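# Two robots set a shelf board onto wall brackets

## Task

Move the shelf board from the cart onto the two wall brackets so it lies level on both, then slide it back until it meets the wall. One robot or both may do the work, and the cart may be moved. At the end every gripper must have released the board and the robots must have backed away from it. A robot that topples or is left leaning fails the task.

## Robot and tools

ROBOTS. Two identical Hello Robot Stretch 4 units, r1 and r2. Each has an omni-wheel base, a lift that slides up a mast, one arm that telescopes forward, a three-joint wrist (yaw, pitch, roll) and a two-finger gripper. Each carries four cameras: <name>_head_camera, <name>_head_left_camera, <name>_head_right_camera and <name>_wrist_camera. A robot is about 1.6 m tall, and its base rim lies within 0.23 m of its base origin.

FRAMES. Each robot reports in its own base frame: origin on the floor below the base centre, x ahead, y to the left, z up. hand_pose is a point between the open fingertips, given in that frame; it may be slightly wrong. With all wrist joints at 0 the hand axes line up with the base axes. base_odometry is measured from where the base stood when the scene began, counts wheel rotation only (slip looks like travel), and gives heading in radians, left positive, -3.142 to 3.142. Because each robot uses its own frames, only the images, lidar_m and wrist_depth_mm reveal where the two robots are relative to each other. Camera calibration lines (K, distortion, T_world_to_cam) map a robot's base frame to that camera; they carry small errors, larger for the wrist camera when the arm is far out.

execute_actions. Argument actions: a list holding one action object, or empty to just read state and images. The action object has a key per robot, "r1" and/or "r2", each with its own command set. Inside one robot: "base" with exactly one of translate_m (straight drive, metres, forward positive, -2 to 2), strafe_m (sideways, metres, left positive, -2 to 2) or rotate_rad (turn in place, radians, counter-clockwise seen from above positive, -3.2 to 3.2). All three are offsets relative to where the base last reported itself. "joints" holds absolute targets by name: lift_m 0 to 1.2 m; arm_m 0 to 0.55 m of extension; wrist_yaw_rad -1.134 to 4.276 (0 ahead, left positive, 3.14 stowed back, above 3.4 the arm may block it); wrist_pitch_rad -1.117 to 4.259 (0 level, 1.57 pointing down); wrist_roll_rad -1.117 to 4.259 (0 fingers level, positive turns clockwise viewed from behind); gripper_m -0.038 to 0.141, fingertip gap in metres, negative squeezes the fingers together. Out-of-range joint targets get clipped and reported; any other bad value or unknown key rejects the whole call. Optional "pace": "slow", "default", "fast" or "max" (base up to 0.1/0.3/0.4/0.6 m/s and 1/2/3/4 rad/s, reduced when the lift is high). Optional "contact_limits": {"arm_m": value from 0 gentlest to 0.75 firmest, 0.5 if omitted}. Alternatively a robot's entry may be only {"end_of_arm": "enable_torque"} to revive wrist or gripper motors that cut out. All motions in one action begin at once; none runs past 15 s. Argument cameras: list of camera names, ["all"] or omitted for every camera, [] for none.

wait: seconds 0 to 10; nothing new is commanded, returns state and images.

zoom_image: camera (one name) and region [x0, y0, x1, y1] in that camera's pixels, origin top-left, at most 504 by 504; only on cameras whose full image came in the latest result.

finished_scene: scene, the integer number of the current scene. It is final; the board must already be resting correctly and stay put.

RESULT LINES. base_status and joint_status give how each commanded motion ended: done, off_target (still straining), contact_stop_at_<key> (hit something; that part goes slack), limit_stop_at_<name> (built-in stop), time_out, torque_fault (wrist/gripper motor went limp until enable_torque). limit_stop_at_tilt means a lean above 6 degrees; lift, arm and wheels go slack. limit_stop_at_own_body means a joint nearly hit its own robot; move it back away. on_its_own lists things not commanded this call; "held at" there is a target, not a position. Omitted joints or robots may keep pushing toward older targets unreported. turned_by_wheels versus turned_by_imu differing by over 0.1 rad suggests a bump or slip. base_tilt in degrees (forward, right positive) has a fixed offset up to 1.5. motor_effort is percent of maximum, peak in brackets; an effort outside its rest range hints at load or contact. lidar_m: 12 distances in metres, 30-degree sectors, first straight ahead then counter-clockwise; "-" is nothing seen or closer than 0.25 m. wrist_depth_mm: 7x7 grid of depths, 100 to 2000 mm, row by row from top left. A stop reported in one call cancels the rest of the tool calls in that same reply.

GRIPPING. Command a gap below the object width; squeezing harder pulls it toward the wrist. Readings do not prove a grasp; a firm squeeze shows in the gripper effort. Stuck fingertips on a surface: raise the lift. At scene start the wrist can be unfolded with lift_m 0.4 and wrist_yaw_rad 0 together.

AVOID. Robots pressing or ramming each other (a base already touching another robot must not drive further). Carrying the board jointly: travel can differ by up to ~3 cm per metre, which strains both hands and can tip a robot. Turning or driving with over 1 kg held and arm_m above 0.2, especially fast. Hard sustained pushes, high grips, high contact limits. Over 2 kg in a level gripper causes torque faults. Dropping, slamming or letting the board slip. Loose objects may occasionally get nudged by outside forces. The simulation keeps running while you think.

Each tool is called as a command line: name --argument value for each argument, lists and objects as JSON in quotes; but a table of rows of numbers goes row by row, as --pt "numbers of a row", without its own name.

## Session

execute_actions --actions '[]'

Scene clock: 0.00 s.
r1.base_odometry: x=+0.000 y=+0.000 heading=+0.000 (m, m, rad; r1's odometry frame)
r1.turned_by_wheels: +0.000 (rad since the last result)
r1.turned_by_imu: +0.000 (rad since the last result)
r1.base_tilt: forward=+0.0 right=-0.2 (deg)
r1.lidar_m: 3.19 5.04 3.61 3.43 1.32 0.93 0.89 0.90 1.20 1.30 1.34 1.79
r1.base_status: not commanded
r1.joint_positions: lift_m=+0.167 arm_m=+0.002 wrist_yaw_rad=+3.155 wrist_pitch_rad=+0.005 wrist_roll_rad=-0.006 gripper_m=+0.057
r1.joint_status: not commanded
r1.motor_effort: lift_m=+19 arm_m=-1 wrist_yaw_rad=-2 wrist_pitch_rad=-6 wrist_roll_rad=+2 gripper_m=-3 wheel_0=-1 wheel_1=-1 wheel_2=+1 (%)
r1.hand_pose: x=-0.1165 y=+0.0834 z=+0.3436 quat_wxyz=(-0.007, -0.003, -0.003, +1.000) (m; r1's base frame)
r1.wrist_depth_mm: - 133 260 991 1008 1008 1042 / - 114 138 1008 1042 1025 1042 / - 120 154 1008 1025 1025 1042 / 133 133 287 1008 1025 1060 1060 / 976 991 991 1008 1025 1025 1042 / 960 960 209 1008 197 1042 1078 / 809 759 866 134 878 917 946
r2.base_odometry: x=+0.000 y=+0.000 heading=+0.000 (m, m, rad; r2's odometry frame)
r2.turned_by_wheels: +0.000 (rad since the last result)
r2.turned_by_imu: +0.000 (rad since the last result)
r2.base_tilt: forward=-0.6 right=+0.2 (deg)
r2.lidar_m: 0.98 1.32 1.38 1.44 1.82 4.19 - 3.56 3.26 1.57 1.04 0.98
r2.base_status: not commanded
r2.joint_positions: lift_m=+0.182 arm_m=+0.000 wrist_yaw_rad=+3.125 wrist_pitch_rad=+0.014 wrist_roll_rad=+0.009 gripper_m=+0.057
r2.joint_status: not commanded
r2.motor_effort: lift_m=+21 arm_m=-1 wrist_yaw_rad=+1 wrist_pitch_rad=-6 wrist_roll_rad=+1 gripper_m=-3 wheel_0=+0 wheel_1=+0 wheel_2=+0 (%)
r2.hand_pose: x=-0.1164 y=+0.0923 z=+0.3562 quat_wxyz=(+0.008, -0.007, +0.004, +1.000) (m; r2's base frame)
r2.wrist_depth_mm: - 136 - - - - - / - 128 - - - - - / - 128 195 - - - - / 116 137 - - - - - / - - - - - - - / 1308 1366 196 1308 201 1160 1098 / 946 878 891 108 904 788 820
pictures: r1_head_camera, r1_head_left_camera, r1_head_right_camera, r1_wrist_camera, r2_head_camera, r2_head_left_camera, r2_head_right_camera, r2_wrist_camera
Images, in order (width x height): r1_head_camera 420x560, r1_head_left_camera 420x672, r1_head_right_camera 420x672, r1_wrist_camera 616x392, r2_head_camera 420x560, r2_head_left_camera 420x672, r2_head_right_camera 420x672, r2_wrist_camera 616x392.

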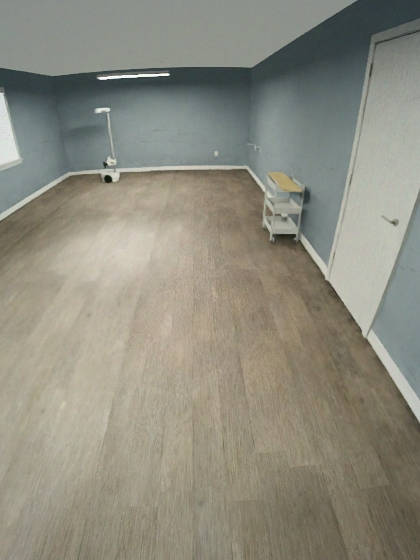

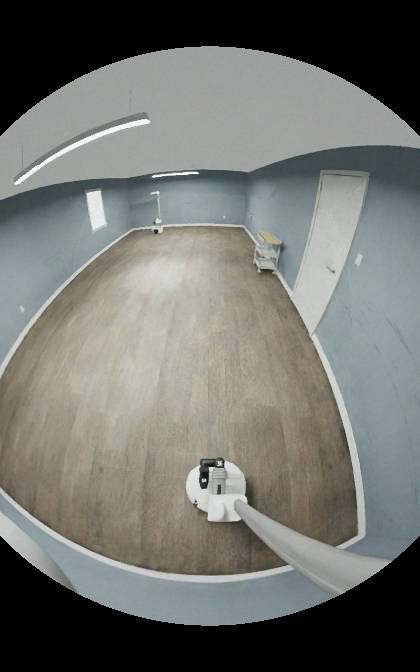

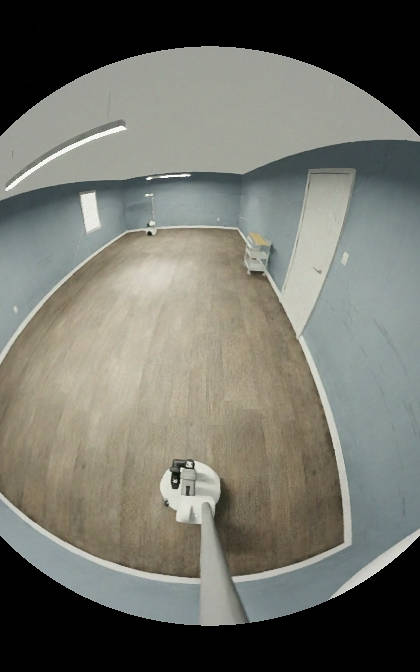

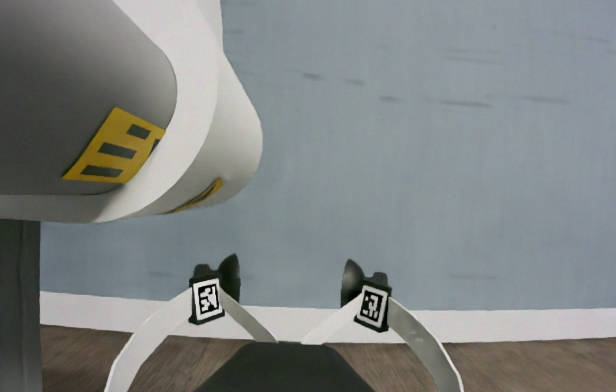

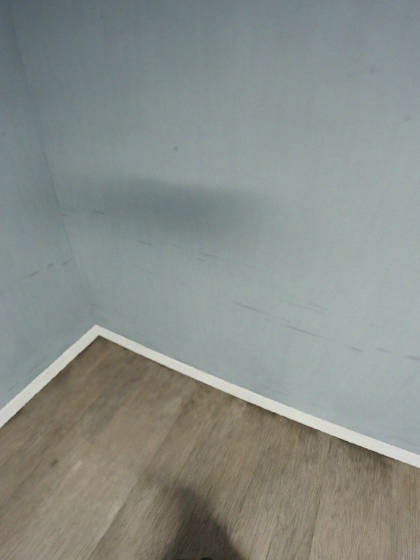

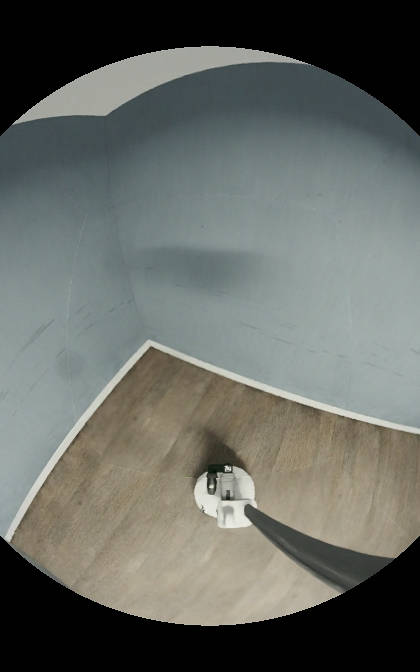

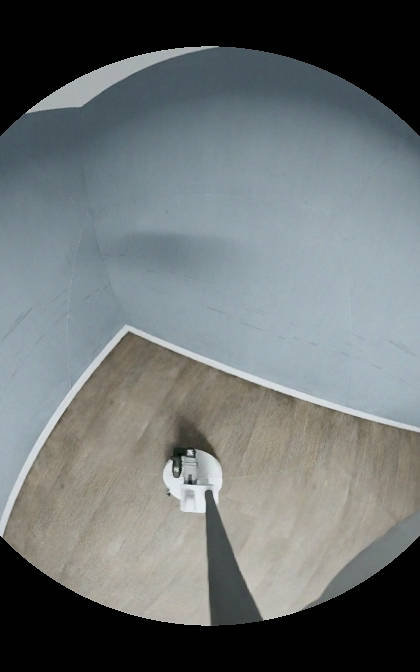

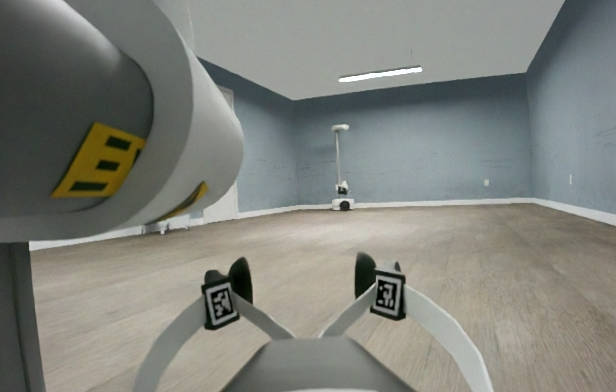

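execute_actions --actions '[{"r1":{"base":{"translate_m":2},"pace":"max"},"r2":{"base":{"rotate_rad":-1.87},"pace":"fast"}}]' --cameras '["r1_head_camera","r2_head_camera"]'

zoom_image --camera "r1_head_camera" --region '[200,100,420,400]'

Scene clock: 5.37 s.
r1.base_odometry: x=+2.000 y=+0.001 heading=+0.000 (m, m, rad; r1's odometry frame)
r1.turned_by_wheels: +0.000 (rad since the last result)
r1.turned_by_imu: -0.004 (rad since the last result)
r1.base_tilt: forward=+0.0 right=-0.3 (deg)
r1.lidar_m: 4.20 5.08 3.69 3.49 3.62 3.03 2.90 1.85 1.27 1.18 1.25 1.35
r1.base_status: done
r1.joint_positions: lift_m=+0.167 arm_m=+0.002 wrist_yaw_rad=+3.155 wrist_pitch_rad=+0.005 wrist_roll_rad=-0.006 gripper_m=+0.057
r1.joint_status: not commanded
r1.motor_effort: lift_m=+19(19) arm_m=-1(1) wrist_yaw_rad=-2(2) wrist_pitch_rad=-6(6) wrist_roll_rad=+1(1) gripper_m=-2(3) wheel_0=+1(12) wheel_1=+1(11) wheel_2=+2(21) (%)
r1.hand_pose: x=-0.1165 y=+0.0835 z=+0.3436 quat_wxyz=(-0.007, -0.003, -0.003, +1.000) (m; r1's base frame)
r1.wrist_depth_mm: - 133 262 - - - - / - 114 138 - - - - / - 120 154 - - - - / 132 133 286 - - - - / 1756 - - - - - - / 1025 1138 208 1255 196 1366 1366 / 788 759 878 134 866 904 946
r2.base_odometry: x=+0.000 y=+0.000 heading=-1.870 (m, m, rad; r2's odometry frame)
r2.turned_by_wheels: -1.870 (rad since the last result)
r2.turned_by_imu: -1.843 (rad since the last result)
r2.base_tilt: forward=-0.6 right=+0.2 (deg)
r2.lidar_m: 2.59 1.25 0.98 0.96 1.08 1.42 1.37 1.55 2.36 5.09 4.16 3.36
r2.base_status: done
r2.joint_positions: lift_m=+0.182 arm_m=+0.000 wrist_yaw_rad=+3.125 wrist_pitch_rad=+0.014 wrist_roll_rad=+0.009 gripper_m=+0.057
r2.joint_status: not commanded
r2.motor_effort: lift_m=+21(21) arm_m=-1(1) wrist_yaw_rad=+1(1) wrist_pitch_rad=-6(7) wrist_roll_rad=+0(0) gripper_m=-4(1) wheel_0=+0(5) wheel_1=-1(9) wheel_2=-1(7) (%)
r2.hand_pose: x=-0.1164 y=+0.0923 z=+0.3562 quat_wxyz=(+0.008, -0.007, +0.004, +1.000) (m; r2's base frame)
r2.wrist_depth_mm: - 136 1464 1499 1430 1464 1366 / - 128 1537 1464 1430 1430 1366 / - 128 195 1430 1430 1430 1430 / 116 137 1499 1464 1464 1464 1397 / 1661 1537 1537 1499 1499 1430 1397 / 1255 1366 196 1336 202 1182 1118 / 946 878 878 109 931 788 820
pictures: r1_head_camera, r2_head_camera
Images, in order (width x height): r1_head_camera 420x560, r2_head_camera 420x560.

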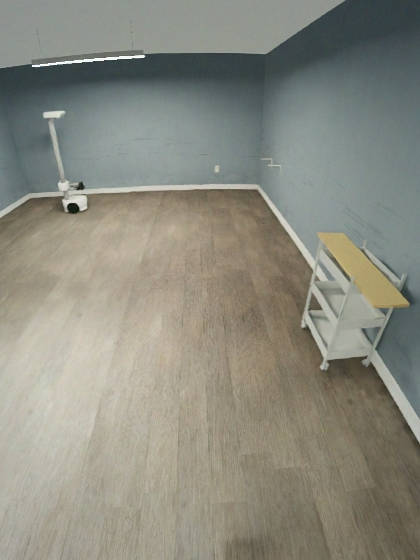

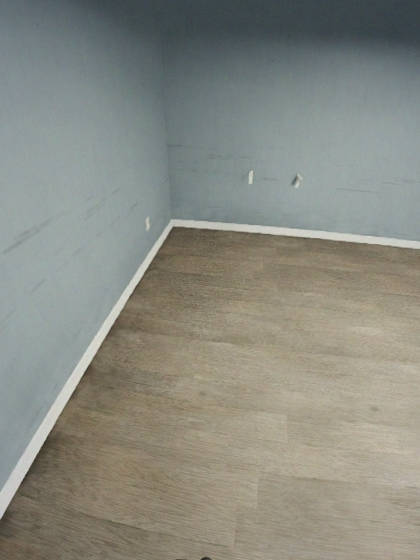

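Region (200, 100, 420, 400) of r1_head_camera's 420x560 image, scaled by 1.680, with more detail than that image has; it fills the left 370 columns of this view, and the rest is white.

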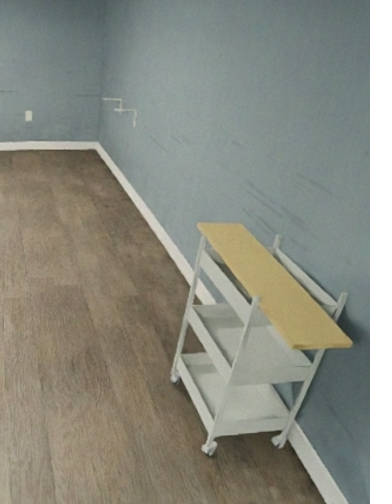

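execute_actions --actions '[{"r1":{"base":{"translate_m":1.05},"pace":"max"},"r2":{"base":{"translate_m":2},"pace":"max"}}]' --cameras '[]'

execute_actions --actions '[{"r1":{"base":{"rotate_rad":-1.51},"joints":{"lift_m":0.62,"wrist_yaw_rad":0,"wrist_roll_rad":1.57,"gripper_m":0.1},"pace":"fast"},"r2":{"base":{"strafe_m":-1.8},"joints":{"lift_m":0.62,"wrist_yaw_rad":0,"wrist_roll_rad":1.57,"gripper_m":0.1},"pace":"max"}}]'

Scene clock: 11.53 s.
r1.base_odometry: x=+3.050 y=+0.002 heading=+0.001 (m, m, rad; r1's odometry frame)
r1.turned_by_wheels: +0.000 (rad since the last result)
r1.turned_by_imu: -0.002 (rad since the last result)
r1.base_tilt: forward=+0.0 right=-0.2 (deg)
r1.lidar_m: 3.85 4.93 3.72 3.52 3.64 4.15 4.02 1.68 1.26 0.78 0.79 1.12
r1.base_status: done
r1.joint_positions: lift_m=+0.167 arm_m=+0.002 wrist_yaw_rad=+3.155 wrist_pitch_rad=+0.005 wrist_roll_rad=-0.006 gripper_m=+0.057
r1.joint_status: not commanded
r1.motor_effort: lift_m=+19(19) arm_m=-1(1) wrist_yaw_rad=-2(2) wrist_pitch_rad=-5(6) wrist_roll_rad=+2(1) gripper_m=-4(4) wheel_0=+3(10) wheel_1=+3(12) wheel_2=+0(15) (%)
r1.hand_pose: x=-0.1165 y=+0.0835 z=+0.3436 quat_wxyz=(-0.007, -0.003, -0.003, +1.000) (m; r1's base frame)
r1.wrist_depth_mm: - 132 260 - - - - / - 114 138 - - - - / - 120 154 - - - - / 133 133 289 - - - - / 1808 - - - - - - / 1025 1160 208 1281 196 1366 1366 / 798 788 891 135 878 904 946
r2.base_odometry: x=-0.590 y=-1.911 heading=-1.870 (m, m, rad; r2's odometry frame)
r2.turned_by_wheels: +0.000 (rad since the last result)
r2.turned_by_imu: -0.005 (rad since the last result)
r2.base_tilt: forward=-0.6 right=+0.2 (deg)
r2.lidar_m: 1.31 0.94 0.73 0.70 0.77 1.21 3.40 3.71 5.60 3.37 1.67 1.19
r2.base_status: done
r2.joint_positions: lift_m=+0.182 arm_m=+0.000 wrist_yaw_rad=+3.125 wrist_pitch_rad=+0.014 wrist_roll_rad=+0.009 gripper_m=+0.057
r2.joint_status: not commanded
r2.motor_effort: lift_m=+21(21) arm_m=-1(1) wrist_yaw_rad=+1(1) wrist_pitch_rad=-7(8) wrist_roll_rad=-1(1) gripper_m=-3(3) wheel_0=-2(9) wheel_1=-2(7) wheel_2=+0(13) (%)
r2.hand_pose: x=-0.1164 y=+0.0923 z=+0.3562 quat_wxyz=(+0.009, -0.007, +0.004, +1.000) (m; r2's base frame)
r2.wrist_depth_mm: - 136 - - - 1464 991 / - 128 - - - 1499 1008 / - 128 196 - - 1618 1025 / 116 137 - - - 1618 1078 / - - - - - 1661 1078 / 1308 1336 198 1308 202 1182 1025 / 946 878 878 108 917 788 831
pictures: none
No camera images: the call's "cameras" was empty. Leave "cameras" out to get every camera's image.

Scene clock: 15.93 s.
r1.base_odometry: x=+3.050 y=+0.002 heading=-1.508 (m, m, rad; r1's odometry frame)
r1.turned_by_wheels: -1.509 (rad since the last result)
r1.turned_by_imu: -1.522 (rad since the last result)
r1.base_tilt: forward=+0.0 right=-0.2 (deg)
r1.lidar_m: 0.79 0.78 1.19 2.07 4.98 3.69 3.62 3.71 4.05 3.92 1.64 1.22
r1.base_status: done
r1.joint_positions: lift_m=+0.620 arm_m=+0.002 wrist_yaw_rad=+0.000 wrist_pitch_rad=+0.005 wrist_roll_rad=+1.570 gripper_m=+0.100
r1.joint_status: all done
r1.motor_effort: lift_m=+22(26) arm_m=-1(1) wrist_yaw_rad=-3(9) wrist_pitch_rad=-6(6) wrist_roll_rad=+1(8) gripper_m=-2(5) wheel_0=+4(11) wheel_1=+4(13) wheel_2=+2(12) (%)
r1.hand_pose: x=+0.4617 y=-0.0873 z=+0.7965 quat_wxyz=(+0.708, +0.707, +0.002, -0.002) (m; r1's base frame)
r1.wrist_depth_mm: 917 931 946 960 960 946 946 / 931 946 960 960 960 976 991 / 931 931 946 960 976 976 991 / 931 960 976 960 976 976 976 / 960 946 946 960 976 991 976 / 946 946 960 976 199 991 991 / 946 976 960 136 991 1008 891
r2.base_odometry: x=-2.310 y=-1.380 heading=-1.870 (m, m, rad; r2's odometry frame)
r2.turned_by_wheels: +0.000 (rad since the last result)
r2.turned_by_imu: -0.005 (rad since the last result)
r2.base_tilt: forward=-0.7 right=+0.2 (deg)
r2.lidar_m: 1.09 1.21 1.82 2.48 2.72 3.67 3.64 3.93 5.94 1.79 1.39 1.13
r2.base_status: done
r2.joint_positions: lift_m=+0.620 arm_m=+0.000 wrist_yaw_rad=+0.000 wrist_pitch_rad=+0.014 wrist_roll_rad=+1.570 gripper_m=+0.100
r2.joint_status: all done
r2.motor_effort: lift_m=+23(29) arm_m=-1(1) wrist_yaw_rad=+1(4) wrist_pitch_rad=-7(8) wrist_roll_rad=+1(2) gripper_m=+1(3) wheel_0=+1(12) wheel_1=+0(14) wheel_2=+1(2) (%)
r2.hand_pose: x=+0.4590 y=-0.0874 z=+0.7938 quat_wxyz=(+0.707, +0.707, +0.005, -0.005) (m; r2's base frame)
r2.wrist_depth_mm: 809 820 842 831 831 854 854 / 820 820 831 842 854 854 878 / 831 842 854 866 866 878 891 / 854 878 866 891 878 904 904 / 866 891 904 904 904 917 917 / 878 904 198 904 917 960 946 / 904 917 931 108 960 946 960
pictures: r1_head_camera, r1_head_left_camera, r1_head_right_camera, r1_wrist_camera, r2_head_camera, r2_head_left_camera, r2_head_right_camera, r2_wrist_camera
camera_calibration (this result's frames):
r1_wrist_camera: T_world_to_cam=[[-0.0299768, -0.0444805, -0.99856, 0.796171], [0.00547355, 0.998987, -0.0446638, 0.180778], [0.999536, -0.00680455, -0.029703, -0.213556], [0, 0, 0, 1]] pos_world=[0.236334, -0.146633, 0.796756]
r2_wrist_camera: T_world_to_cam=[[-0.0515129, 0.0432315, -0.997736, 0.816113], [-0.0125938, 0.998955, 0.0439345, 0.10721], [0.998593, 0.0148285, -0.0509146, -0.187824], [0, 0, 0, 1]] pos_world=[0.230951, -0.139595, 0.799992]
Images, in order (width x height): r1_head_camera 420x560, r1_head_left_camera 420x672, r1_head_right_camera 420x672, r1_wrist_camera 616x392, r2_head_camera 420x560, r2_head_left_camera 420x672, r2_head_right_camera 420x672, r2_wrist_camera 616x392.

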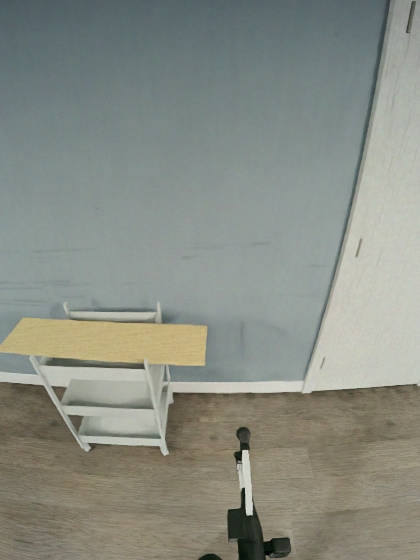

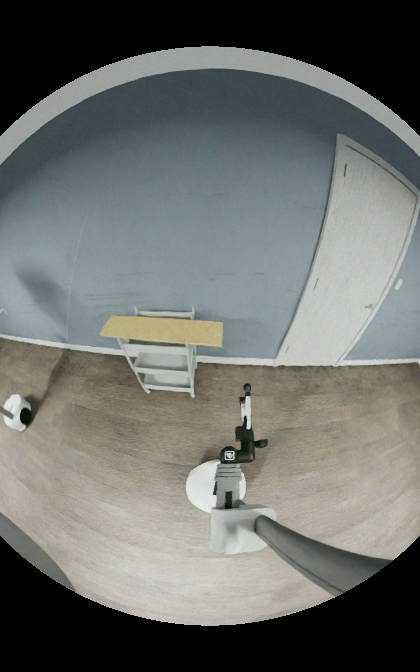

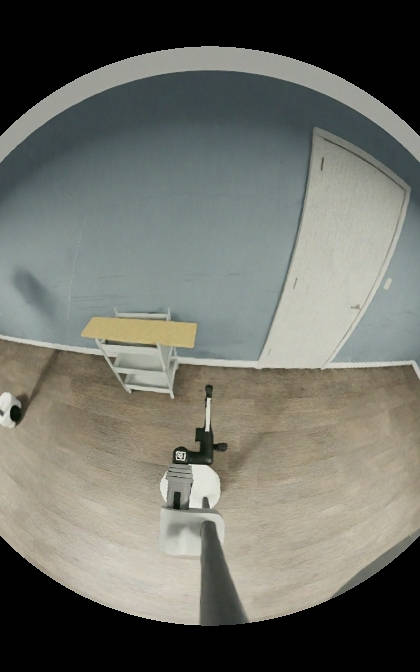

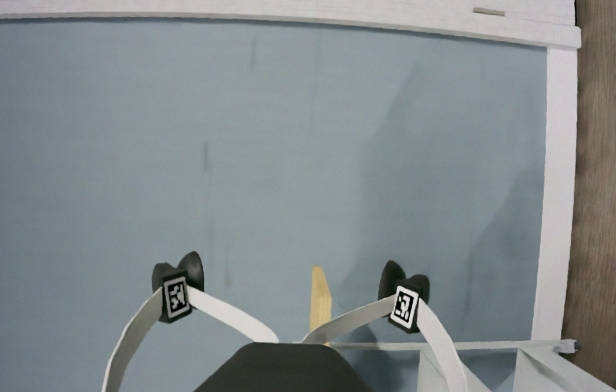

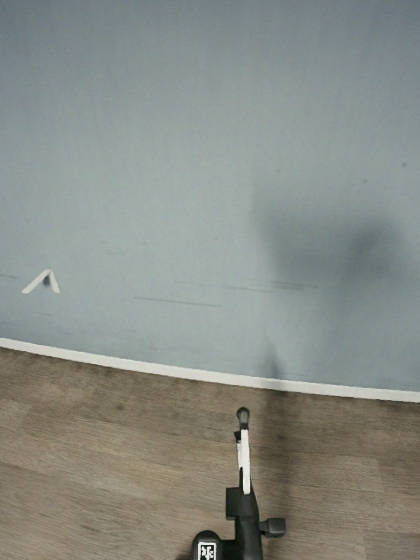

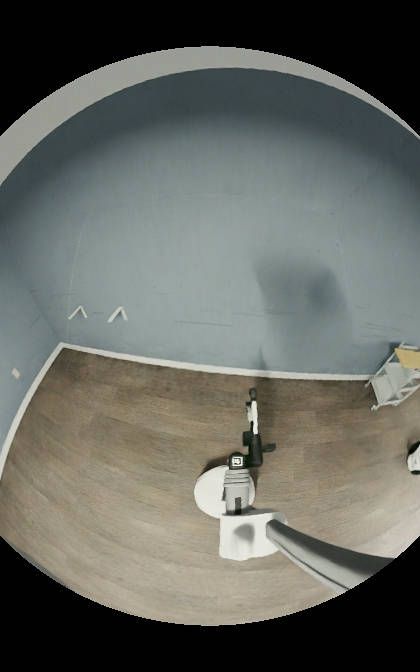

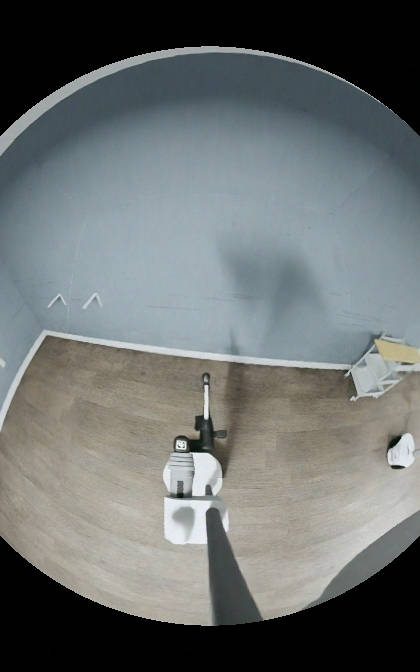

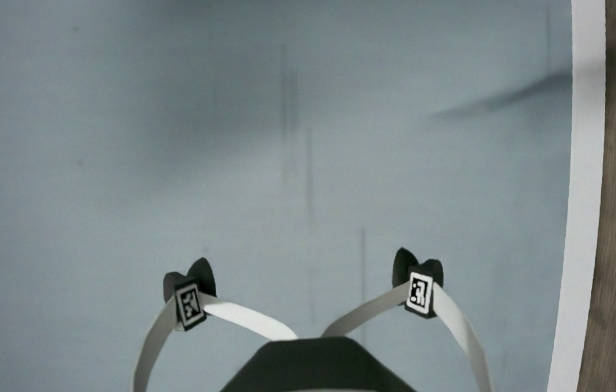

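execute_actions --actions '[{"r1":{"base":{"strafe_m":0.17},"joints":{"lift_m":0.58}},"r2":{"base":{"rotate_rad":-0.125},"joints":{"lift_m":0.58}}}]' --cameras '[]'

execute_actions --actions '[{"r1":{"base":{"translate_m":0.2}},"r2":{"base":{"strafe_m":-1.3},"pace":"fast"}}]' --cameras '["r1_head_camera","r2_head_camera","r1_wrist_camera","r2_wrist_camera"]'

Scene clock: 18.30 s.
r1.base_odometry: x=+3.220 y=+0.012 heading=-1.508 (m, m, rad; r1's odometry frame)
r1.turned_by_wheels: +0.000 (rad since the last result)
r1.turned_by_imu: +0.001 (rad since the last result)
r1.base_tilt: forward=-0.1 right=-0.2 (deg)
r1.lidar_m: 0.76 0.79 1.73 1.89 4.85 3.68 3.64 3.72 4.22 4.10 1.64 1.22
r1.base_status: done
r1.joint_positions: lift_m=+0.580 arm_m=+0.002 wrist_yaw_rad=+0.000 wrist_pitch_rad=+0.005 wrist_roll_rad=+1.570 gripper_m=+0.100
r1.joint_status: all done
r1.motor_effort: lift_m=+17(17) arm_m=-1(1) wrist_yaw_rad=-2(3) wrist_pitch_rad=-6(6) wrist_roll_rad=+2(2) gripper_m=-1(2) wheel_0=-3(11) wheel_1=+3(13) wheel_2=+0(1) (%)
r1.hand_pose: x=+0.4617 y=-0.0874 z=+0.7569 quat_wxyz=(+0.708, +0.707, +0.002, -0.002) (m; r1's base frame)
r1.wrist_depth_mm: 931 931 946 960 960 991 976 / 931 946 931 960 976 960 976 / 917 946 946 960 976 976 976 / 946 946 960 976 976 991 976 / 931 946 960 960 976 976 991 / 946 960 976 647 199 891 809 / 931 960 976 136 991 559 809
r2.base_odometry: x=-2.309 y=-1.380 heading=-1.995 (m, m, rad; r2's odometry frame)
r2.turned_by_wheels: -0.125 (rad since the last result)
r2.turned_by_imu: -0.124 (rad since the last result)
r2.base_tilt: forward=-0.7 right=+0.2 (deg)
r2.lidar_m: 1.09 1.16 1.38 2.47 2.64 3.56 3.67 3.75 5.14 1.89 1.59 1.15
r2.base_status: done
r2.joint_positions: lift_m=+0.580 arm_m=+0.000 wrist_yaw_rad=+0.000 wrist_pitch_rad=+0.014 wrist_roll_rad=+1.570 gripper_m=+0.100
r2.joint_status: all done
r2.motor_effort: lift_m=+16(21) arm_m=-1(1) wrist_yaw_rad=+1(1) wrist_pitch_rad=-7(7) wrist_roll_rad=+0(1) gripper_m=+0(1) wheel_0=+0(5) wheel_1=-2(5) wheel_2=-1(5) (%)
r2.hand_pose: x=+0.4590 y=-0.0874 z=+0.7544 quat_wxyz=(+0.707, +0.707, +0.005, -0.005) (m; r2's base frame)
r2.wrist_depth_mm: 866 878 866 878 891 904 891 / 854 866 866 878 878 891 904 / 866 866 878 891 891 904 891 / 854 878 891 891 904 891 904 / 866 891 891 891 904 891 904 / 878 854 198 904 904 904 917 / 854 866 891 108 904 931 917
pictures: none
No camera images: the call's "cameras" was empty. Leave "cameras" out to get every camera's image.

Scene clock: 22.77 s.
r1.base_odometry: x=+3.232 y=-0.187 heading=-1.508 (m, m, rad; r1's odometry frame)
r1.turned_by_wheels: +0.000 (rad since the last result)
r1.turned_by_imu: +0.000 (rad since the last result)
r1.base_tilt: forward=+0.0 right=-0.3 (deg)
r1.lidar_m: 0.56 0.57 0.73 0.61 0.65 3.88 3.83 3.90 4.24 3.65 1.37 1.01
r1.base_status: done
r1.joint_positions: lift_m=+0.580 arm_m=+0.002 wrist_yaw_rad=+0.000 wrist_pitch_rad=+0.005 wrist_roll_rad=+1.570 gripper_m=+0.100
r1.joint_status: not commanded
r1.motor_effort: lift_m=+17(17) arm_m=-1(1) wrist_yaw_rad=-2(2) wrist_pitch_rad=-6(6) wrist_roll_rad=+2(1) gripper_m=+0(2) wheel_0=+3(8) wheel_1=+5(9) wheel_2=-3(15) (%)
r1.hand_pose: x=+0.4617 y=-0.0874 z=+0.7569 quat_wxyz=(+0.708, +0.707, +0.002, -0.002) (m; r1's base frame)
r1.wrist_depth_mm: 741 750 750 759 768 768 778 / 741 750 750 759 778 778 788 / 750 759 759 768 768 798 788 / 741 759 759 768 778 778 788 / 741 768 768 768 778 788 798 / 750 759 768 647 199 809 798 / 750 759 768 136 788 559 504
r2.base_odometry: x=-3.494 y=-0.844 heading=-1.995 (m, m, rad; r2's odometry frame)
r2.turned_by_wheels: +0.000 (rad since the last result)
r2.turned_by_imu: -0.005 (rad since the last result)
r2.base_tilt: forward=-0.6 right=+0.2 (deg)
r2.lidar_m: 0.73 1.16 1.58 3.77 3.91 3.76 3.71 3.78 5.10 0.58 0.62 0.72
r2.base_status: done
r2.joint_positions: lift_m=+0.580 arm_m=+0.000 wrist_yaw_rad=+0.000 wrist_pitch_rad=+0.014 wrist_roll_rad=+1.570 gripper_m=+0.100
r2.joint_status: not commanded
r2.motor_effort: lift_m=+16(16) arm_m=-1(1) wrist_yaw_rad=+1(1) wrist_pitch_rad=-8(6) wrist_roll_rad=-1(1) gripper_m=+0(1) wheel_0=-1(11) wheel_1=+1(12) wheel_2=+1(3) (%)
r2.hand_pose: x=+0.4590 y=-0.0874 z=+0.7544 quat_wxyz=(+0.707, +0.707, +0.005, -0.005) (m; r2's base frame)
r2.wrist_depth_mm: 854 878 878 459 878 615 469 / 854 878 891 676 891 778 798 / 866 866 878 904 904 891 904 / 878 878 878 891 904 917 891 / 878 891 904 904 904 904 904 / 854 878 198 891 891 931 904 / 866 866 878 108 904 904 917
pictures: r1_head_camera, r1_wrist_camera, r2_head_camera, r2_wrist_camera
camera_calibration (this result's frames):
r1_wrist_camera: T_world_to_cam=[[-0.0299876, -0.0444733, -0.99856, 0.756612], [0.00571458, 0.998986, -0.0446638, 0.178966], [0.999534, -0.00704571, -0.029703, -0.214732], [0, 0, 0, 1]] pos_world=[0.236299, -0.146649, 0.757138]
r2_wrist_camera: T_world_to_cam=[[-0.0515138, 0.0432304, -0.997736, 0.776787], [-0.0126149, 0.998955, 0.0439345, 0.108946], [0.998593, 0.0148496, -0.0509146, -0.189831], [0, 0, 0, 1]] pos_world=[0.230954, -0.139594, 0.760577]
Images, in order (width x height): r1_head_camera 420x560, r1_wrist_camera 616x392, r2_head_camera 420x560, r2_wrist_camera 616x392.

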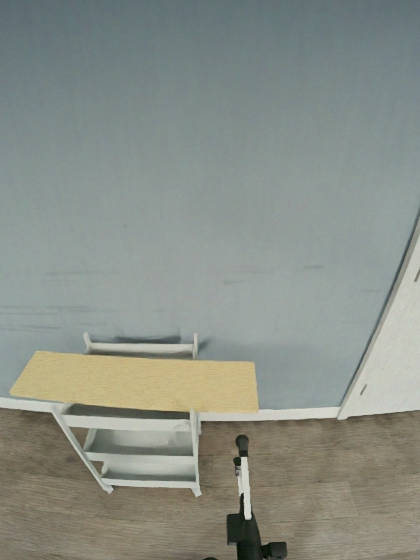

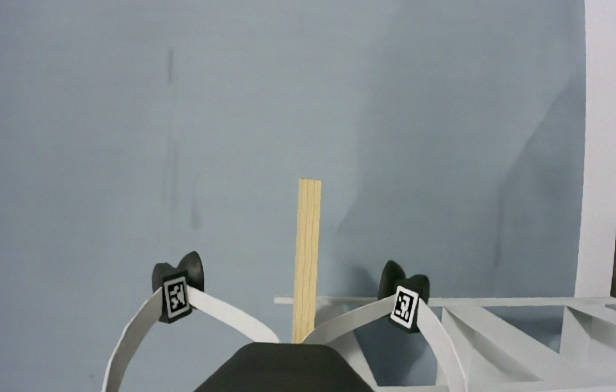

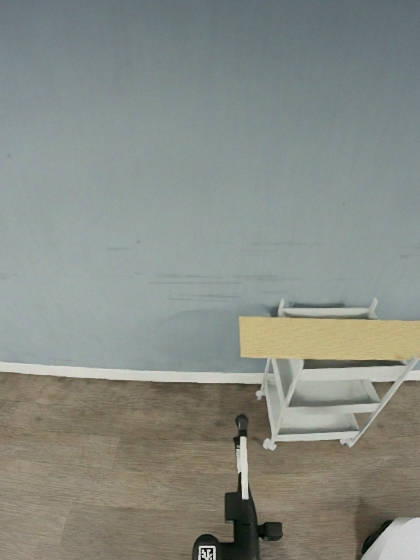

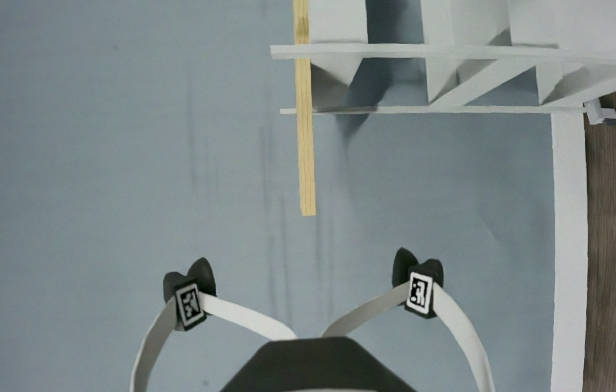

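execute_actions --actions '[{"r1":{"joints":{"lift_m":0.57,"arm_m":0.18}},"r2":{"base":{"strafe_m":-0.09},"joints":{"lift_m":0.572,"arm_m":0.18}}}]' --cameras '["r2_wrist_camera"]'

execute_actions --actions '[{"r2":{"base":{"translate_m":0.16}}}]' --cameras '["r1_head_camera","r2_head_camera","r1_wrist_camera","r2_wrist_camera"]'

Scene clock: 25.07 s.
r1.base_odometry: x=+3.232 y=-0.187 heading=-1.508 (m, m, rad; r1's odometry frame)
r1.turned_by_wheels: +0.000 (rad since the last result)
r1.turned_by_imu: +0.000 (rad since the last result)
r1.base_tilt: forward=-0.1 right=-0.2 (deg)
r1.lidar_m: 0.55 0.57 0.62 0.52 0.53 3.86 3.84 3.92 4.25 3.70 1.39 1.02
r1.base_status: not commanded
r1.joint_positions: lift_m=+0.570 arm_m=+0.179 wrist_yaw_rad=+0.000 wrist_pitch_rad=+0.005 wrist_roll_rad=+1.570 gripper_m=+0.100
r1.joint_status: all done
r1.motor_effort: lift_m=+17(13) arm_m=+5(5) wrist_yaw_rad=-3(2) wrist_pitch_rad=-6(6) wrist_roll_rad=+1(2) gripper_m=-1(2) wheel_0=+4(3) wheel_1=+5(5) wheel_2=-3(3) (%)
r1.hand_pose: x=+0.6385 y=-0.0874 z=+0.7469 quat_wxyz=(+0.707, +0.707, +0.002, -0.002) (m; r1's base frame)
r1.wrist_depth_mm: 569 580 574 585 597 603 603 / 569 574 585 585 597 603 609 / 574 580 591 585 597 609 615 / 569 585 585 591 597 609 615 / 580 580 585 597 603 609 615 / 569 580 585 591 200 615 615 / 585 591 591 137 609 500 615
r2.base_odometry: x=-3.576 y=-0.807 heading=-1.995 (m, m, rad; r2's odometry frame)
r2.turned_by_wheels: +0.000 (rad since the last result)
r2.turned_by_imu: +0.000 (rad since the last result)
r2.base_tilt: forward=-0.7 right=+0.2 (deg)
r2.lidar_m: 0.70 1.17 1.58 3.88 4.04 3.78 3.70 3.73 5.04 0.52 0.52 0.69
r2.base_status: done
r2.joint_positions: lift_m=+0.572 arm_m=+0.179 wrist_yaw_rad=+0.000 wrist_pitch_rad=+0.014 wrist_roll_rad=+1.570 gripper_m=+0.100
r2.joint_status: all done
r2.motor_effort: lift_m=+16(16) arm_m=+5(4) wrist_yaw_rad=+1(2) wrist_pitch_rad=-6(6) wrist_roll_rad=+0(0) gripper_m=+1(1) wheel_0=+0(7) wheel_1=+2(8) wheel_2=+1(1) (%)
r2.hand_pose: x=+0.6386 y=-0.0874 z=+0.7465 quat_wxyz=(+0.707, +0.707, +0.005, -0.005) (m; r2's base frame)
r2.wrist_depth_mm: 699 699 699 329 283 609 477 / 707 707 715 327 282 569 462 / 699 707 707 591 715 715 723 / 699 699 715 723 723 732 732 / 699 691 715 707 707 732 750 / 707 699 198 723 715 723 741 / 707 707 707 109 723 732 732
pictures: r2_wrist_camera
camera_calibration (this result's frames):
r2_wrist_camera: T_world_to_cam=[[-0.0513781, 0.0433035, -0.99774, 0.77803], [-0.0126736, 0.998951, 0.0440087, 0.111527], [0.998599, 0.014906, -0.0507754, -0.369664], [0, 0, 0, 1]] pos_world=[0.410533, -0.139591, 0.752593]
Images, in order (width x height): r2_wrist_camera 616x392.

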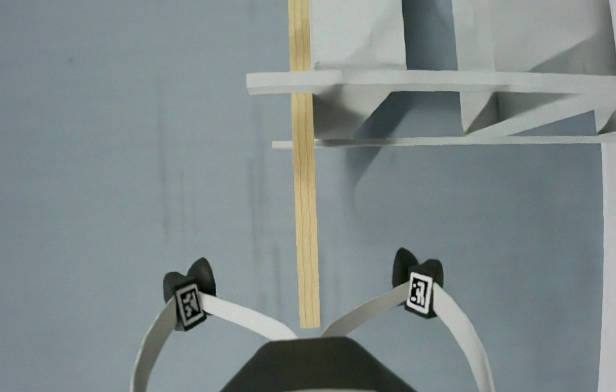

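Scene clock: 26.97 s.
r1.base_odometry: x=+3.232 y=-0.187 heading=-1.508 (m, m, rad; r1's odometry frame)
r1.turned_by_wheels: +0.000 (rad since the last result)
r1.turned_by_imu: +0.000 (rad since the last result)
r1.base_tilt: forward=-0.1 right=-0.2 (deg)
r1.lidar_m: 0.55 0.59 0.57 0.51 4.82 3.89 3.84 3.91 4.26 3.68 1.37 1.03
r1.base_status: not commanded
r1.joint_positions: lift_m=+0.570 arm_m=+0.179 wrist_yaw_rad=+0.000 wrist_pitch_rad=+0.005 wrist_roll_rad=+1.570 gripper_m=+0.100
r1.joint_status: not commanded
r1.motor_effort: lift_m=+17(17) arm_m=+5(5) wrist_yaw_rad=-2(2) wrist_pitch_rad=-5(6) wrist_roll_rad=+1(1) gripper_m=+0(2) wheel_0=+3(4) wheel_1=+5(5) wheel_2=-3(3) (%)
r1.hand_pose: x=+0.6385 y=-0.0874 z=+0.7469 quat_wxyz=(+0.707, +0.707, +0.002, -0.002) (m; r1's base frame)
r1.wrist_depth_mm: 569 574 580 580 597 603 603 / 569 580 580 591 591 603 603 / 569 574 585 591 597 597 603 / 574 580 585 591 603 603 615 / 580 585 591 597 603 603 609 / 580 585 585 591 200 615 621 / 585 591 597 136 609 504 621
r2.base_odometry: x=-3.642 y=-0.953 heading=-1.995 (m, m, rad; r2's odometry frame)
r2.turned_by_wheels: +0.000 (rad since the last result)
r2.turned_by_imu: -0.001 (rad since the last result)
r2.base_tilt: forward=-0.6 right=+0.2 (deg)
r2.lidar_m: 0.60 0.97 1.37 3.72 4.04 3.93 3.90 3.94 0.56 0.48 0.69 0.53
r2.base_status: done
r2.joint_positions: lift_m=+0.572 arm_m=+0.179 wrist_yaw_rad=+0.000 wrist_pitch_rad=+0.014 wrist_roll_rad=+1.570 gripper_m=+0.100
r2.joint_status: not commanded
r2.motor_effort: lift_m=+16(16) arm_m=+4(5) wrist_yaw_rad=+1(1) wrist_pitch_rad=-6(7) wrist_roll_rad=+0(1) gripper_m=+1(0) wheel_0=-1(4) wheel_1=+0(4) wheel_2=+1(6) (%)
r2.hand_pose: x=+0.6386 y=-0.0874 z=+0.7465 quat_wxyz=(+0.707, +0.707, +0.005, -0.005) (m; r2's base frame)
r2.wrist_depth_mm: 544 549 554 186 200 559 459 / 549 549 549 264 329 569 466 / 539 549 549 175 559 574 569 / 544 549 559 225 554 564 574 / 549 544 554 554 559 564 574 / 544 549 198 178 564 569 569 / 549 549 554 108 580 564 580
pictures: r1_head_camera, r1_wrist_camera, r2_head_camera, r2_wrist_camera
camera_calibration (this result's frames):
r1_wrist_camera: T_world_to_cam=[[-0.0298601, -0.0444191, -0.998567, 0.751895], [0.00564115, 0.998989, -0.0446066, 0.177493], [0.999538, -0.00696502, -0.0295793, -0.391823], [0, 0, 0, 1]] pos_world=[0.413093, -0.146644, 0.747144]
r2_wrist_camera: T_world_to_cam=[[-0.0513781, 0.0433034, -0.99774, 0.778027], [-0.0126737, 0.998951, 0.0440086, 0.111527], [0.998599, 0.0149062, -0.0507754, -0.369706], [0, 0, 0, 1]] pos_world=[0.410575, -0.139591, 0.752589]
Images, in order (width x height): r1_head_camera 420x560, r1_wrist_camera 616x392, r2_head_camera 420x560, r2_wrist_camera 616x392.

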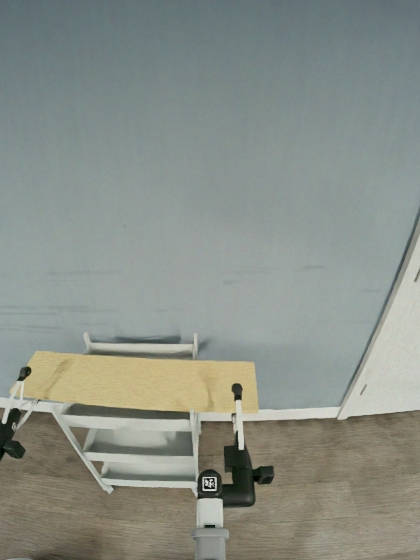

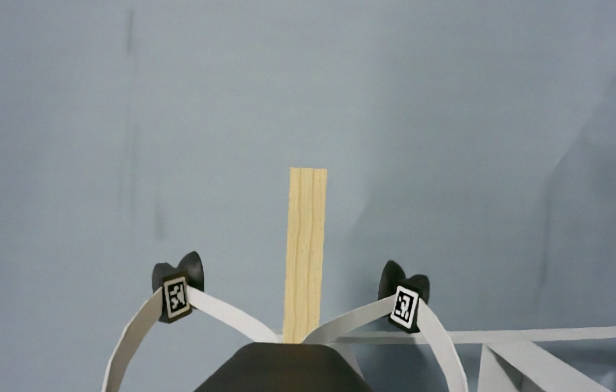

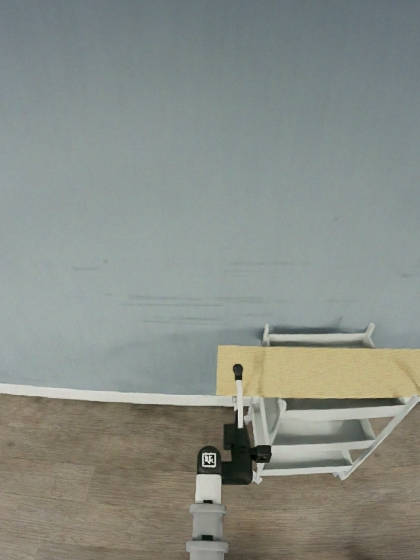

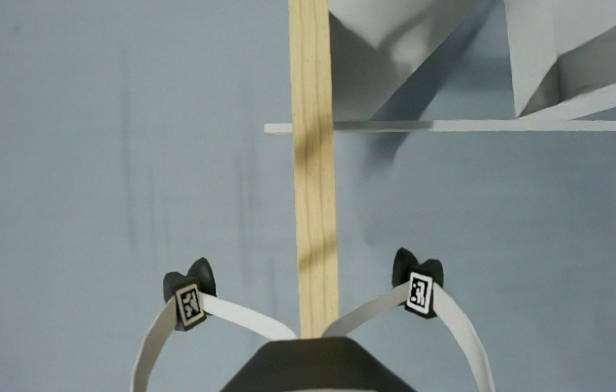

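Edge is at depth ~0.18; about 5 cm more is needed.

execute_actions --actions '[{"r1":{"joints":{"lift_m":0.564,"arm_m":0.235}},"r2":{"joints":{"lift_m":0.564,"arm_m":0.225}}}]' --cameras '[]'

execute_actions --actions '[{"r1":{"joints":{"gripper_m":-0.02}},"r2":{"joints":{"gripper_m":-0.02}}}]' --cameras '["r1_head_camera","r2_head_camera"]'

execute_actions --actions '[{"r1":{"joints":{"lift_m":0.66},"pace":"slow"},"r2":{"joints":{"lift_m":0.66},"pace":"slow"}}]' --cameras '["r1_head_camera","r2_head_camera","r1_wrist_camera","r2_wrist_camera"]'

Scene clock: 28.60 s.
r1.base_odometry: x=+3.232 y=-0.187 heading=-1.508 (m, m, rad; r1's odometry frame)
r1.turned_by_wheels: +0.000 (rad since the last result)
r1.turned_by_imu: +0.000 (rad since the last result)
r1.base_tilt: forward=+0.0 right=-0.2 (deg)
r1.lidar_m: 0.54 0.58 0.56 0.51 4.82 3.90 3.84 3.93 4.24 3.68 1.36 1.02
r1.base_status: not commanded
r1.joint_positions: lift_m=+0.564 arm_m=+0.234 wrist_yaw_rad=-0.001 wrist_pitch_rad=+0.005 wrist_roll_rad=+1.570 gripper_m=+0.100
r1.joint_status: all done
r1.motor_effort: lift_m=+17(19) arm_m=+6(7) wrist_yaw_rad=+0(0) wrist_pitch_rad=-7(6) wrist_roll_rad=+2(2) gripper_m=-2(0) wheel_0=+3(4) wheel_1=+4(5) wheel_2=-3(3) (%)
r1.hand_pose: x=+0.6932 y=-0.0876 z=+0.7409 quat_wxyz=(+0.707, +0.707, +0.002, -0.002) (m; r1's base frame)
r1.wrist_depth_mm: 517 521 530 539 539 539 549 / 517 521 525 535 539 549 554 / 517 525 530 539 544 549 554 / 525 530 530 130 549 544 554 / 530 535 535 132 549 554 559 / 530 530 539 132 194 554 559 / 530 530 535 129 554 445 445
r2.base_odometry: x=-3.642 y=-0.953 heading=-1.995 (m, m, rad; r2's odometry frame)
r2.turned_by_wheels: +0.000 (rad since the last result)
r2.turned_by_imu: +0.000 (rad since the last result)
r2.base_tilt: forward=-0.7 right=+0.3 (deg)
r2.lidar_m: 0.66 0.96 1.38 3.73 4.04 3.92 3.86 3.89 0.58 0.50 0.71 0.54
r2.base_status: not commanded
r2.joint_positions: lift_m=+0.564 arm_m=+0.224 wrist_yaw_rad=-0.001 wrist_pitch_rad=+0.014 wrist_roll_rad=+1.570 gripper_m=+0.100
r2.joint_status: all done
r2.motor_effort: lift_m=+16(17) arm_m=+5(8) wrist_yaw_rad=+4(4) wrist_pitch_rad=-7(6) wrist_roll_rad=+0(1) gripper_m=+0(1) wheel_0=-1(1) wheel_1=+0(0) wheel_2=+0(0) (%)
r2.hand_pose: x=+0.6833 y=-0.0877 z=+0.7386 quat_wxyz=(+0.707, +0.707, +0.005, -0.005) (m; r2's base frame)
r2.wrist_depth_mm: 496 504 508 129 198 521 415 / 504 504 508 131 517 525 413 / 504 500 512 131 517 521 530 / 504 504 512 132 517 517 525 / 508 504 512 132 517 525 535 / 504 504 512 134 517 525 530 / 504 508 512 108 521 517 530
pictures: none
No camera images: the call's "cameras" was empty. Leave "cameras" out to get every camera's image.

Scene clock: 30.53 s.
r1.base_odometry: x=+3.232 y=-0.187 heading=-1.508 (m, m, rad; r1's odometry frame)
r1.turned_by_wheels: +0.000 (rad since the last result)
r1.turned_by_imu: +0.000 (rad since the last result)
r1.base_tilt: forward=+0.0 right=-0.1 (deg)
r1.lidar_m: 0.53 0.58 0.57 0.52 4.85 3.89 3.84 3.91 4.24 3.67 1.38 1.02
r1.base_status: not commanded
r1.joint_positions: lift_m=+0.564 arm_m=+0.234 wrist_yaw_rad=+0.002 wrist_pitch_rad=+0.005 wrist_roll_rad=+1.570 gripper_m=-0.019
r1.joint_status: all done
r1.motor_effort: lift_m=+17(17) arm_m=+4(6) wrist_yaw_rad=-7(7) wrist_pitch_rad=-5(6) wrist_roll_rad=+1(1) gripper_m=-22(25) wheel_0=+4(4) wheel_1=+5(4) wheel_2=-3(3) (%)
r1.hand_pose: x=+0.6938 y=-0.0869 z=+0.7410 quat_wxyz=(+0.707, +0.707, +0.002, -0.001) (m; r1's base frame)
r1.wrist_depth_mm: 512 521 521 530 539 544 549 / 512 525 530 535 544 549 549 / 517 521 530 539 544 544 554 / 521 525 535 122 544 549 554 / 521 530 535 123 539 549 559 / 530 521 181 125 181 559 559 / 530 530 539 124 554 439 445
r2.base_odometry: x=-3.642 y=-0.953 heading=-1.995 (m, m, rad; r2's odometry frame)
r2.turned_by_wheels: +0.000 (rad since the last result)
r2.turned_by_imu: +0.000 (rad since the last result)
r2.base_tilt: forward=-0.7 right=+0.2 (deg)
r2.lidar_m: 0.68 1.00 1.35 3.73 4.05 3.95 3.87 3.92 0.56 0.49 0.70 0.55
r2.base_status: not commanded
r2.joint_positions: lift_m=+0.564 arm_m=+0.224 wrist_yaw_rad=+0.001 wrist_pitch_rad=+0.013 wrist_roll_rad=+1.570 gripper_m=-0.019
r2.joint_status: all done
r2.motor_effort: lift_m=+16(16) arm_m=+4(5) wrist_yaw_rad=-3(3) wrist_pitch_rad=-4(5) wrist_roll_rad=-1(0) gripper_m=-20(21) wheel_0=+0(1) wheel_1=+0(0) wheel_2=+0(0) (%)
r2.hand_pose: x=+0.6839 y=-0.0870 z=+0.7389 quat_wxyz=(+0.707, +0.707, +0.005, -0.004) (m; r2's base frame)
r2.wrist_depth_mm: 500 504 508 121 197 521 410 / 496 500 504 122 512 521 410 / 500 504 504 123 517 521 521 / 504 504 512 124 521 525 521 / 496 504 517 125 521 525 517 / 500 508 182 125 185 521 530 / 504 508 508 109 525 530 530
pictures: r1_head_camera, r2_head_camera
Images, in order (width x height): r1_head_camera 420x560, r2_head_camera 420x560.

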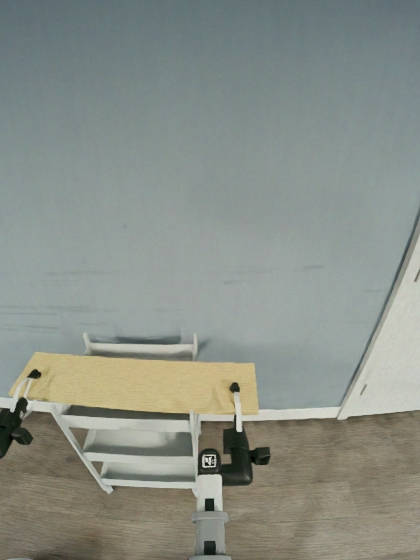

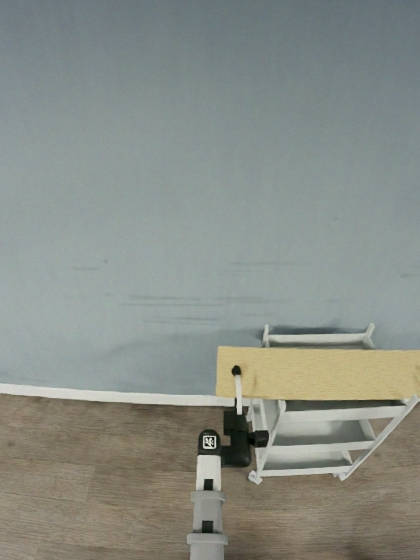

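Scene clock: 32.20 s.
r1.base_odometry: x=+3.232 y=-0.187 heading=-1.508 (m, m, rad; r1's odometry frame)
r1.turned_by_wheels: +0.000 (rad since the last result)
r1.turned_by_imu: +0.000 (rad since the last result)
r1.base_tilt: forward=+0.0 right=-0.2 (deg)
r1.lidar_m: 0.55 0.57 0.55 0.51 4.81 3.88 3.85 3.90 4.25 3.66 1.36 1.02
r1.base_status: not commanded
r1.joint_positions: lift_m=+0.659 arm_m=+0.234 wrist_yaw_rad=+0.001 wrist_pitch_rad=+0.016 wrist_roll_rad=+1.570 gripper_m=-0.019
r1.joint_status: all done
r1.on_its_own: wrist_pitch_rad is at rest, and its effort (-37) is outside its rest range (-23 to +23)
r1.motor_effort: lift_m=+26(26) arm_m=+4(4) wrist_yaw_rad=-3(7) wrist_pitch_rad=-37(40) wrist_roll_rad=+2(2) gripper_m=-21(23) wheel_0=+4(4) wheel_1=+5(4) wheel_2=-3(3) (%)
r1.hand_pose: x=+0.6937 y=-0.0873 z=+0.8331 quat_wxyz=(+0.707, +0.707, +0.006, -0.005) (m; r1's base frame)
r1.wrist_depth_mm: 508 517 521 535 539 549 549 / 512 521 525 535 539 554 564 / 517 521 525 539 549 554 559 / 512 521 535 122 544 554 559 / 517 521 535 123 549 559 564 / 517 530 181 124 181 564 569 / 521 525 535 124 436 500 521
r2.base_odometry: x=-3.642 y=-0.953 heading=-1.995 (m, m, rad; r2's odometry frame)
r2.turned_by_wheels: +0.000 (rad since the last result)
r2.turned_by_imu: +0.000 (rad since the last result)
r2.base_tilt: forward=-0.7 right=+0.2 (deg)
r2.lidar_m: 0.69 1.00 1.36 3.71 4.03 3.94 3.86 3.90 0.59 0.50 0.70 0.54
r2.base_status: not commanded
r2.joint_positions: lift_m=+0.659 arm_m=+0.224 wrist_yaw_rad=+0.001 wrist_pitch_rad=+0.025 wrist_roll_rad=+1.570 gripper_m=-0.019
r2.joint_status: all done
r2.on_its_own: wrist_pitch_rad is at rest, and its effort (-37) is outside its rest range (-23 to +23)
r2.motor_effort: lift_m=+29(28) arm_m=+4(3) wrist_yaw_rad=-1(3) wrist_pitch_rad=-37(39) wrist_roll_rad=+0(1) gripper_m=-19(20) wheel_0=-1(1) wheel_1=+0(0) wheel_2=+0(0) (%)
r2.hand_pose: x=+0.6837 y=-0.0873 z=+0.8304 quat_wxyz=(+0.707, +0.707, +0.009, -0.009) (m; r2's base frame)
r2.wrist_depth_mm: 492 500 508 121 407 220 - / 500 500 508 122 407 293 530 / 500 500 508 123 517 535 535 / 500 508 508 124 525 521 535 / 500 504 508 124 521 525 535 / 496 504 183 125 185 530 535 / 492 504 508 108 525 530 544
pictures: r1_head_camera, r1_wrist_camera, r2_head_camera, r2_wrist_camera
camera_calibration (this result's frames):
r1_wrist_camera: T_world_to_cam=[[-0.0407026, -0.0444389, -0.998183, 0.846769], [0.00472403, 0.998991, -0.0446675, 0.181586], [0.99916, -0.00653353, -0.0404516, -0.435103], [0, 0, 0, 1]] pos_world=[0.468345, -0.146616, 0.83574]
r2_wrist_camera: T_world_to_cam=[[-0.0618522, 0.0434845, -0.997138, 0.870739], [-0.012648, 0.998936, 0.0443475, 0.107979], [0.998005, 0.0153548, -0.0612364, -0.401357], [0, 0, 0, 1]] pos_world=[0.455779, -0.139565, 0.83888]
Images, in order (width x height): r1_head_camera 420x560, r1_wrist_camera 616x392, r2_head_camera 420x560, r2_wrist_camera 616x392.

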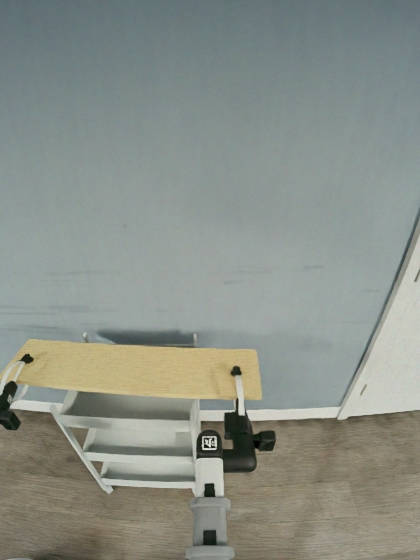

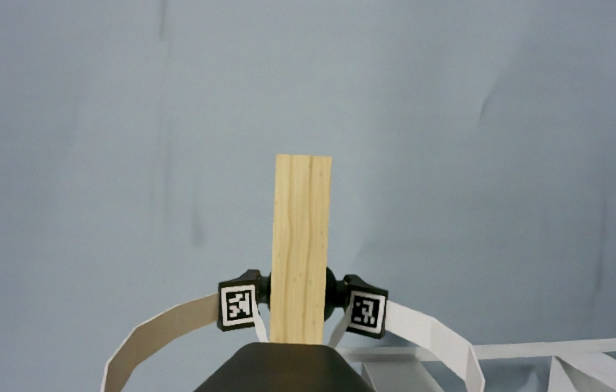

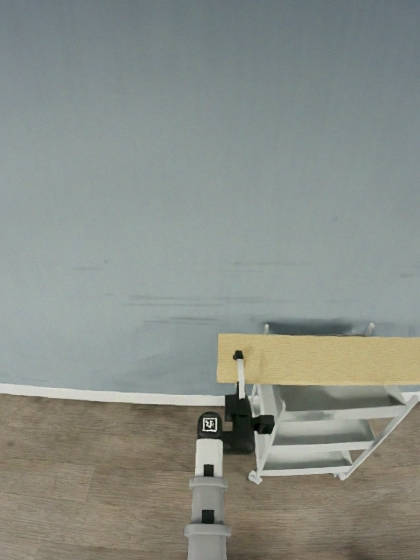

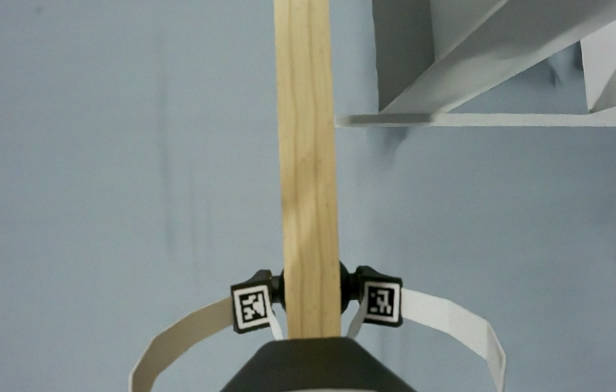

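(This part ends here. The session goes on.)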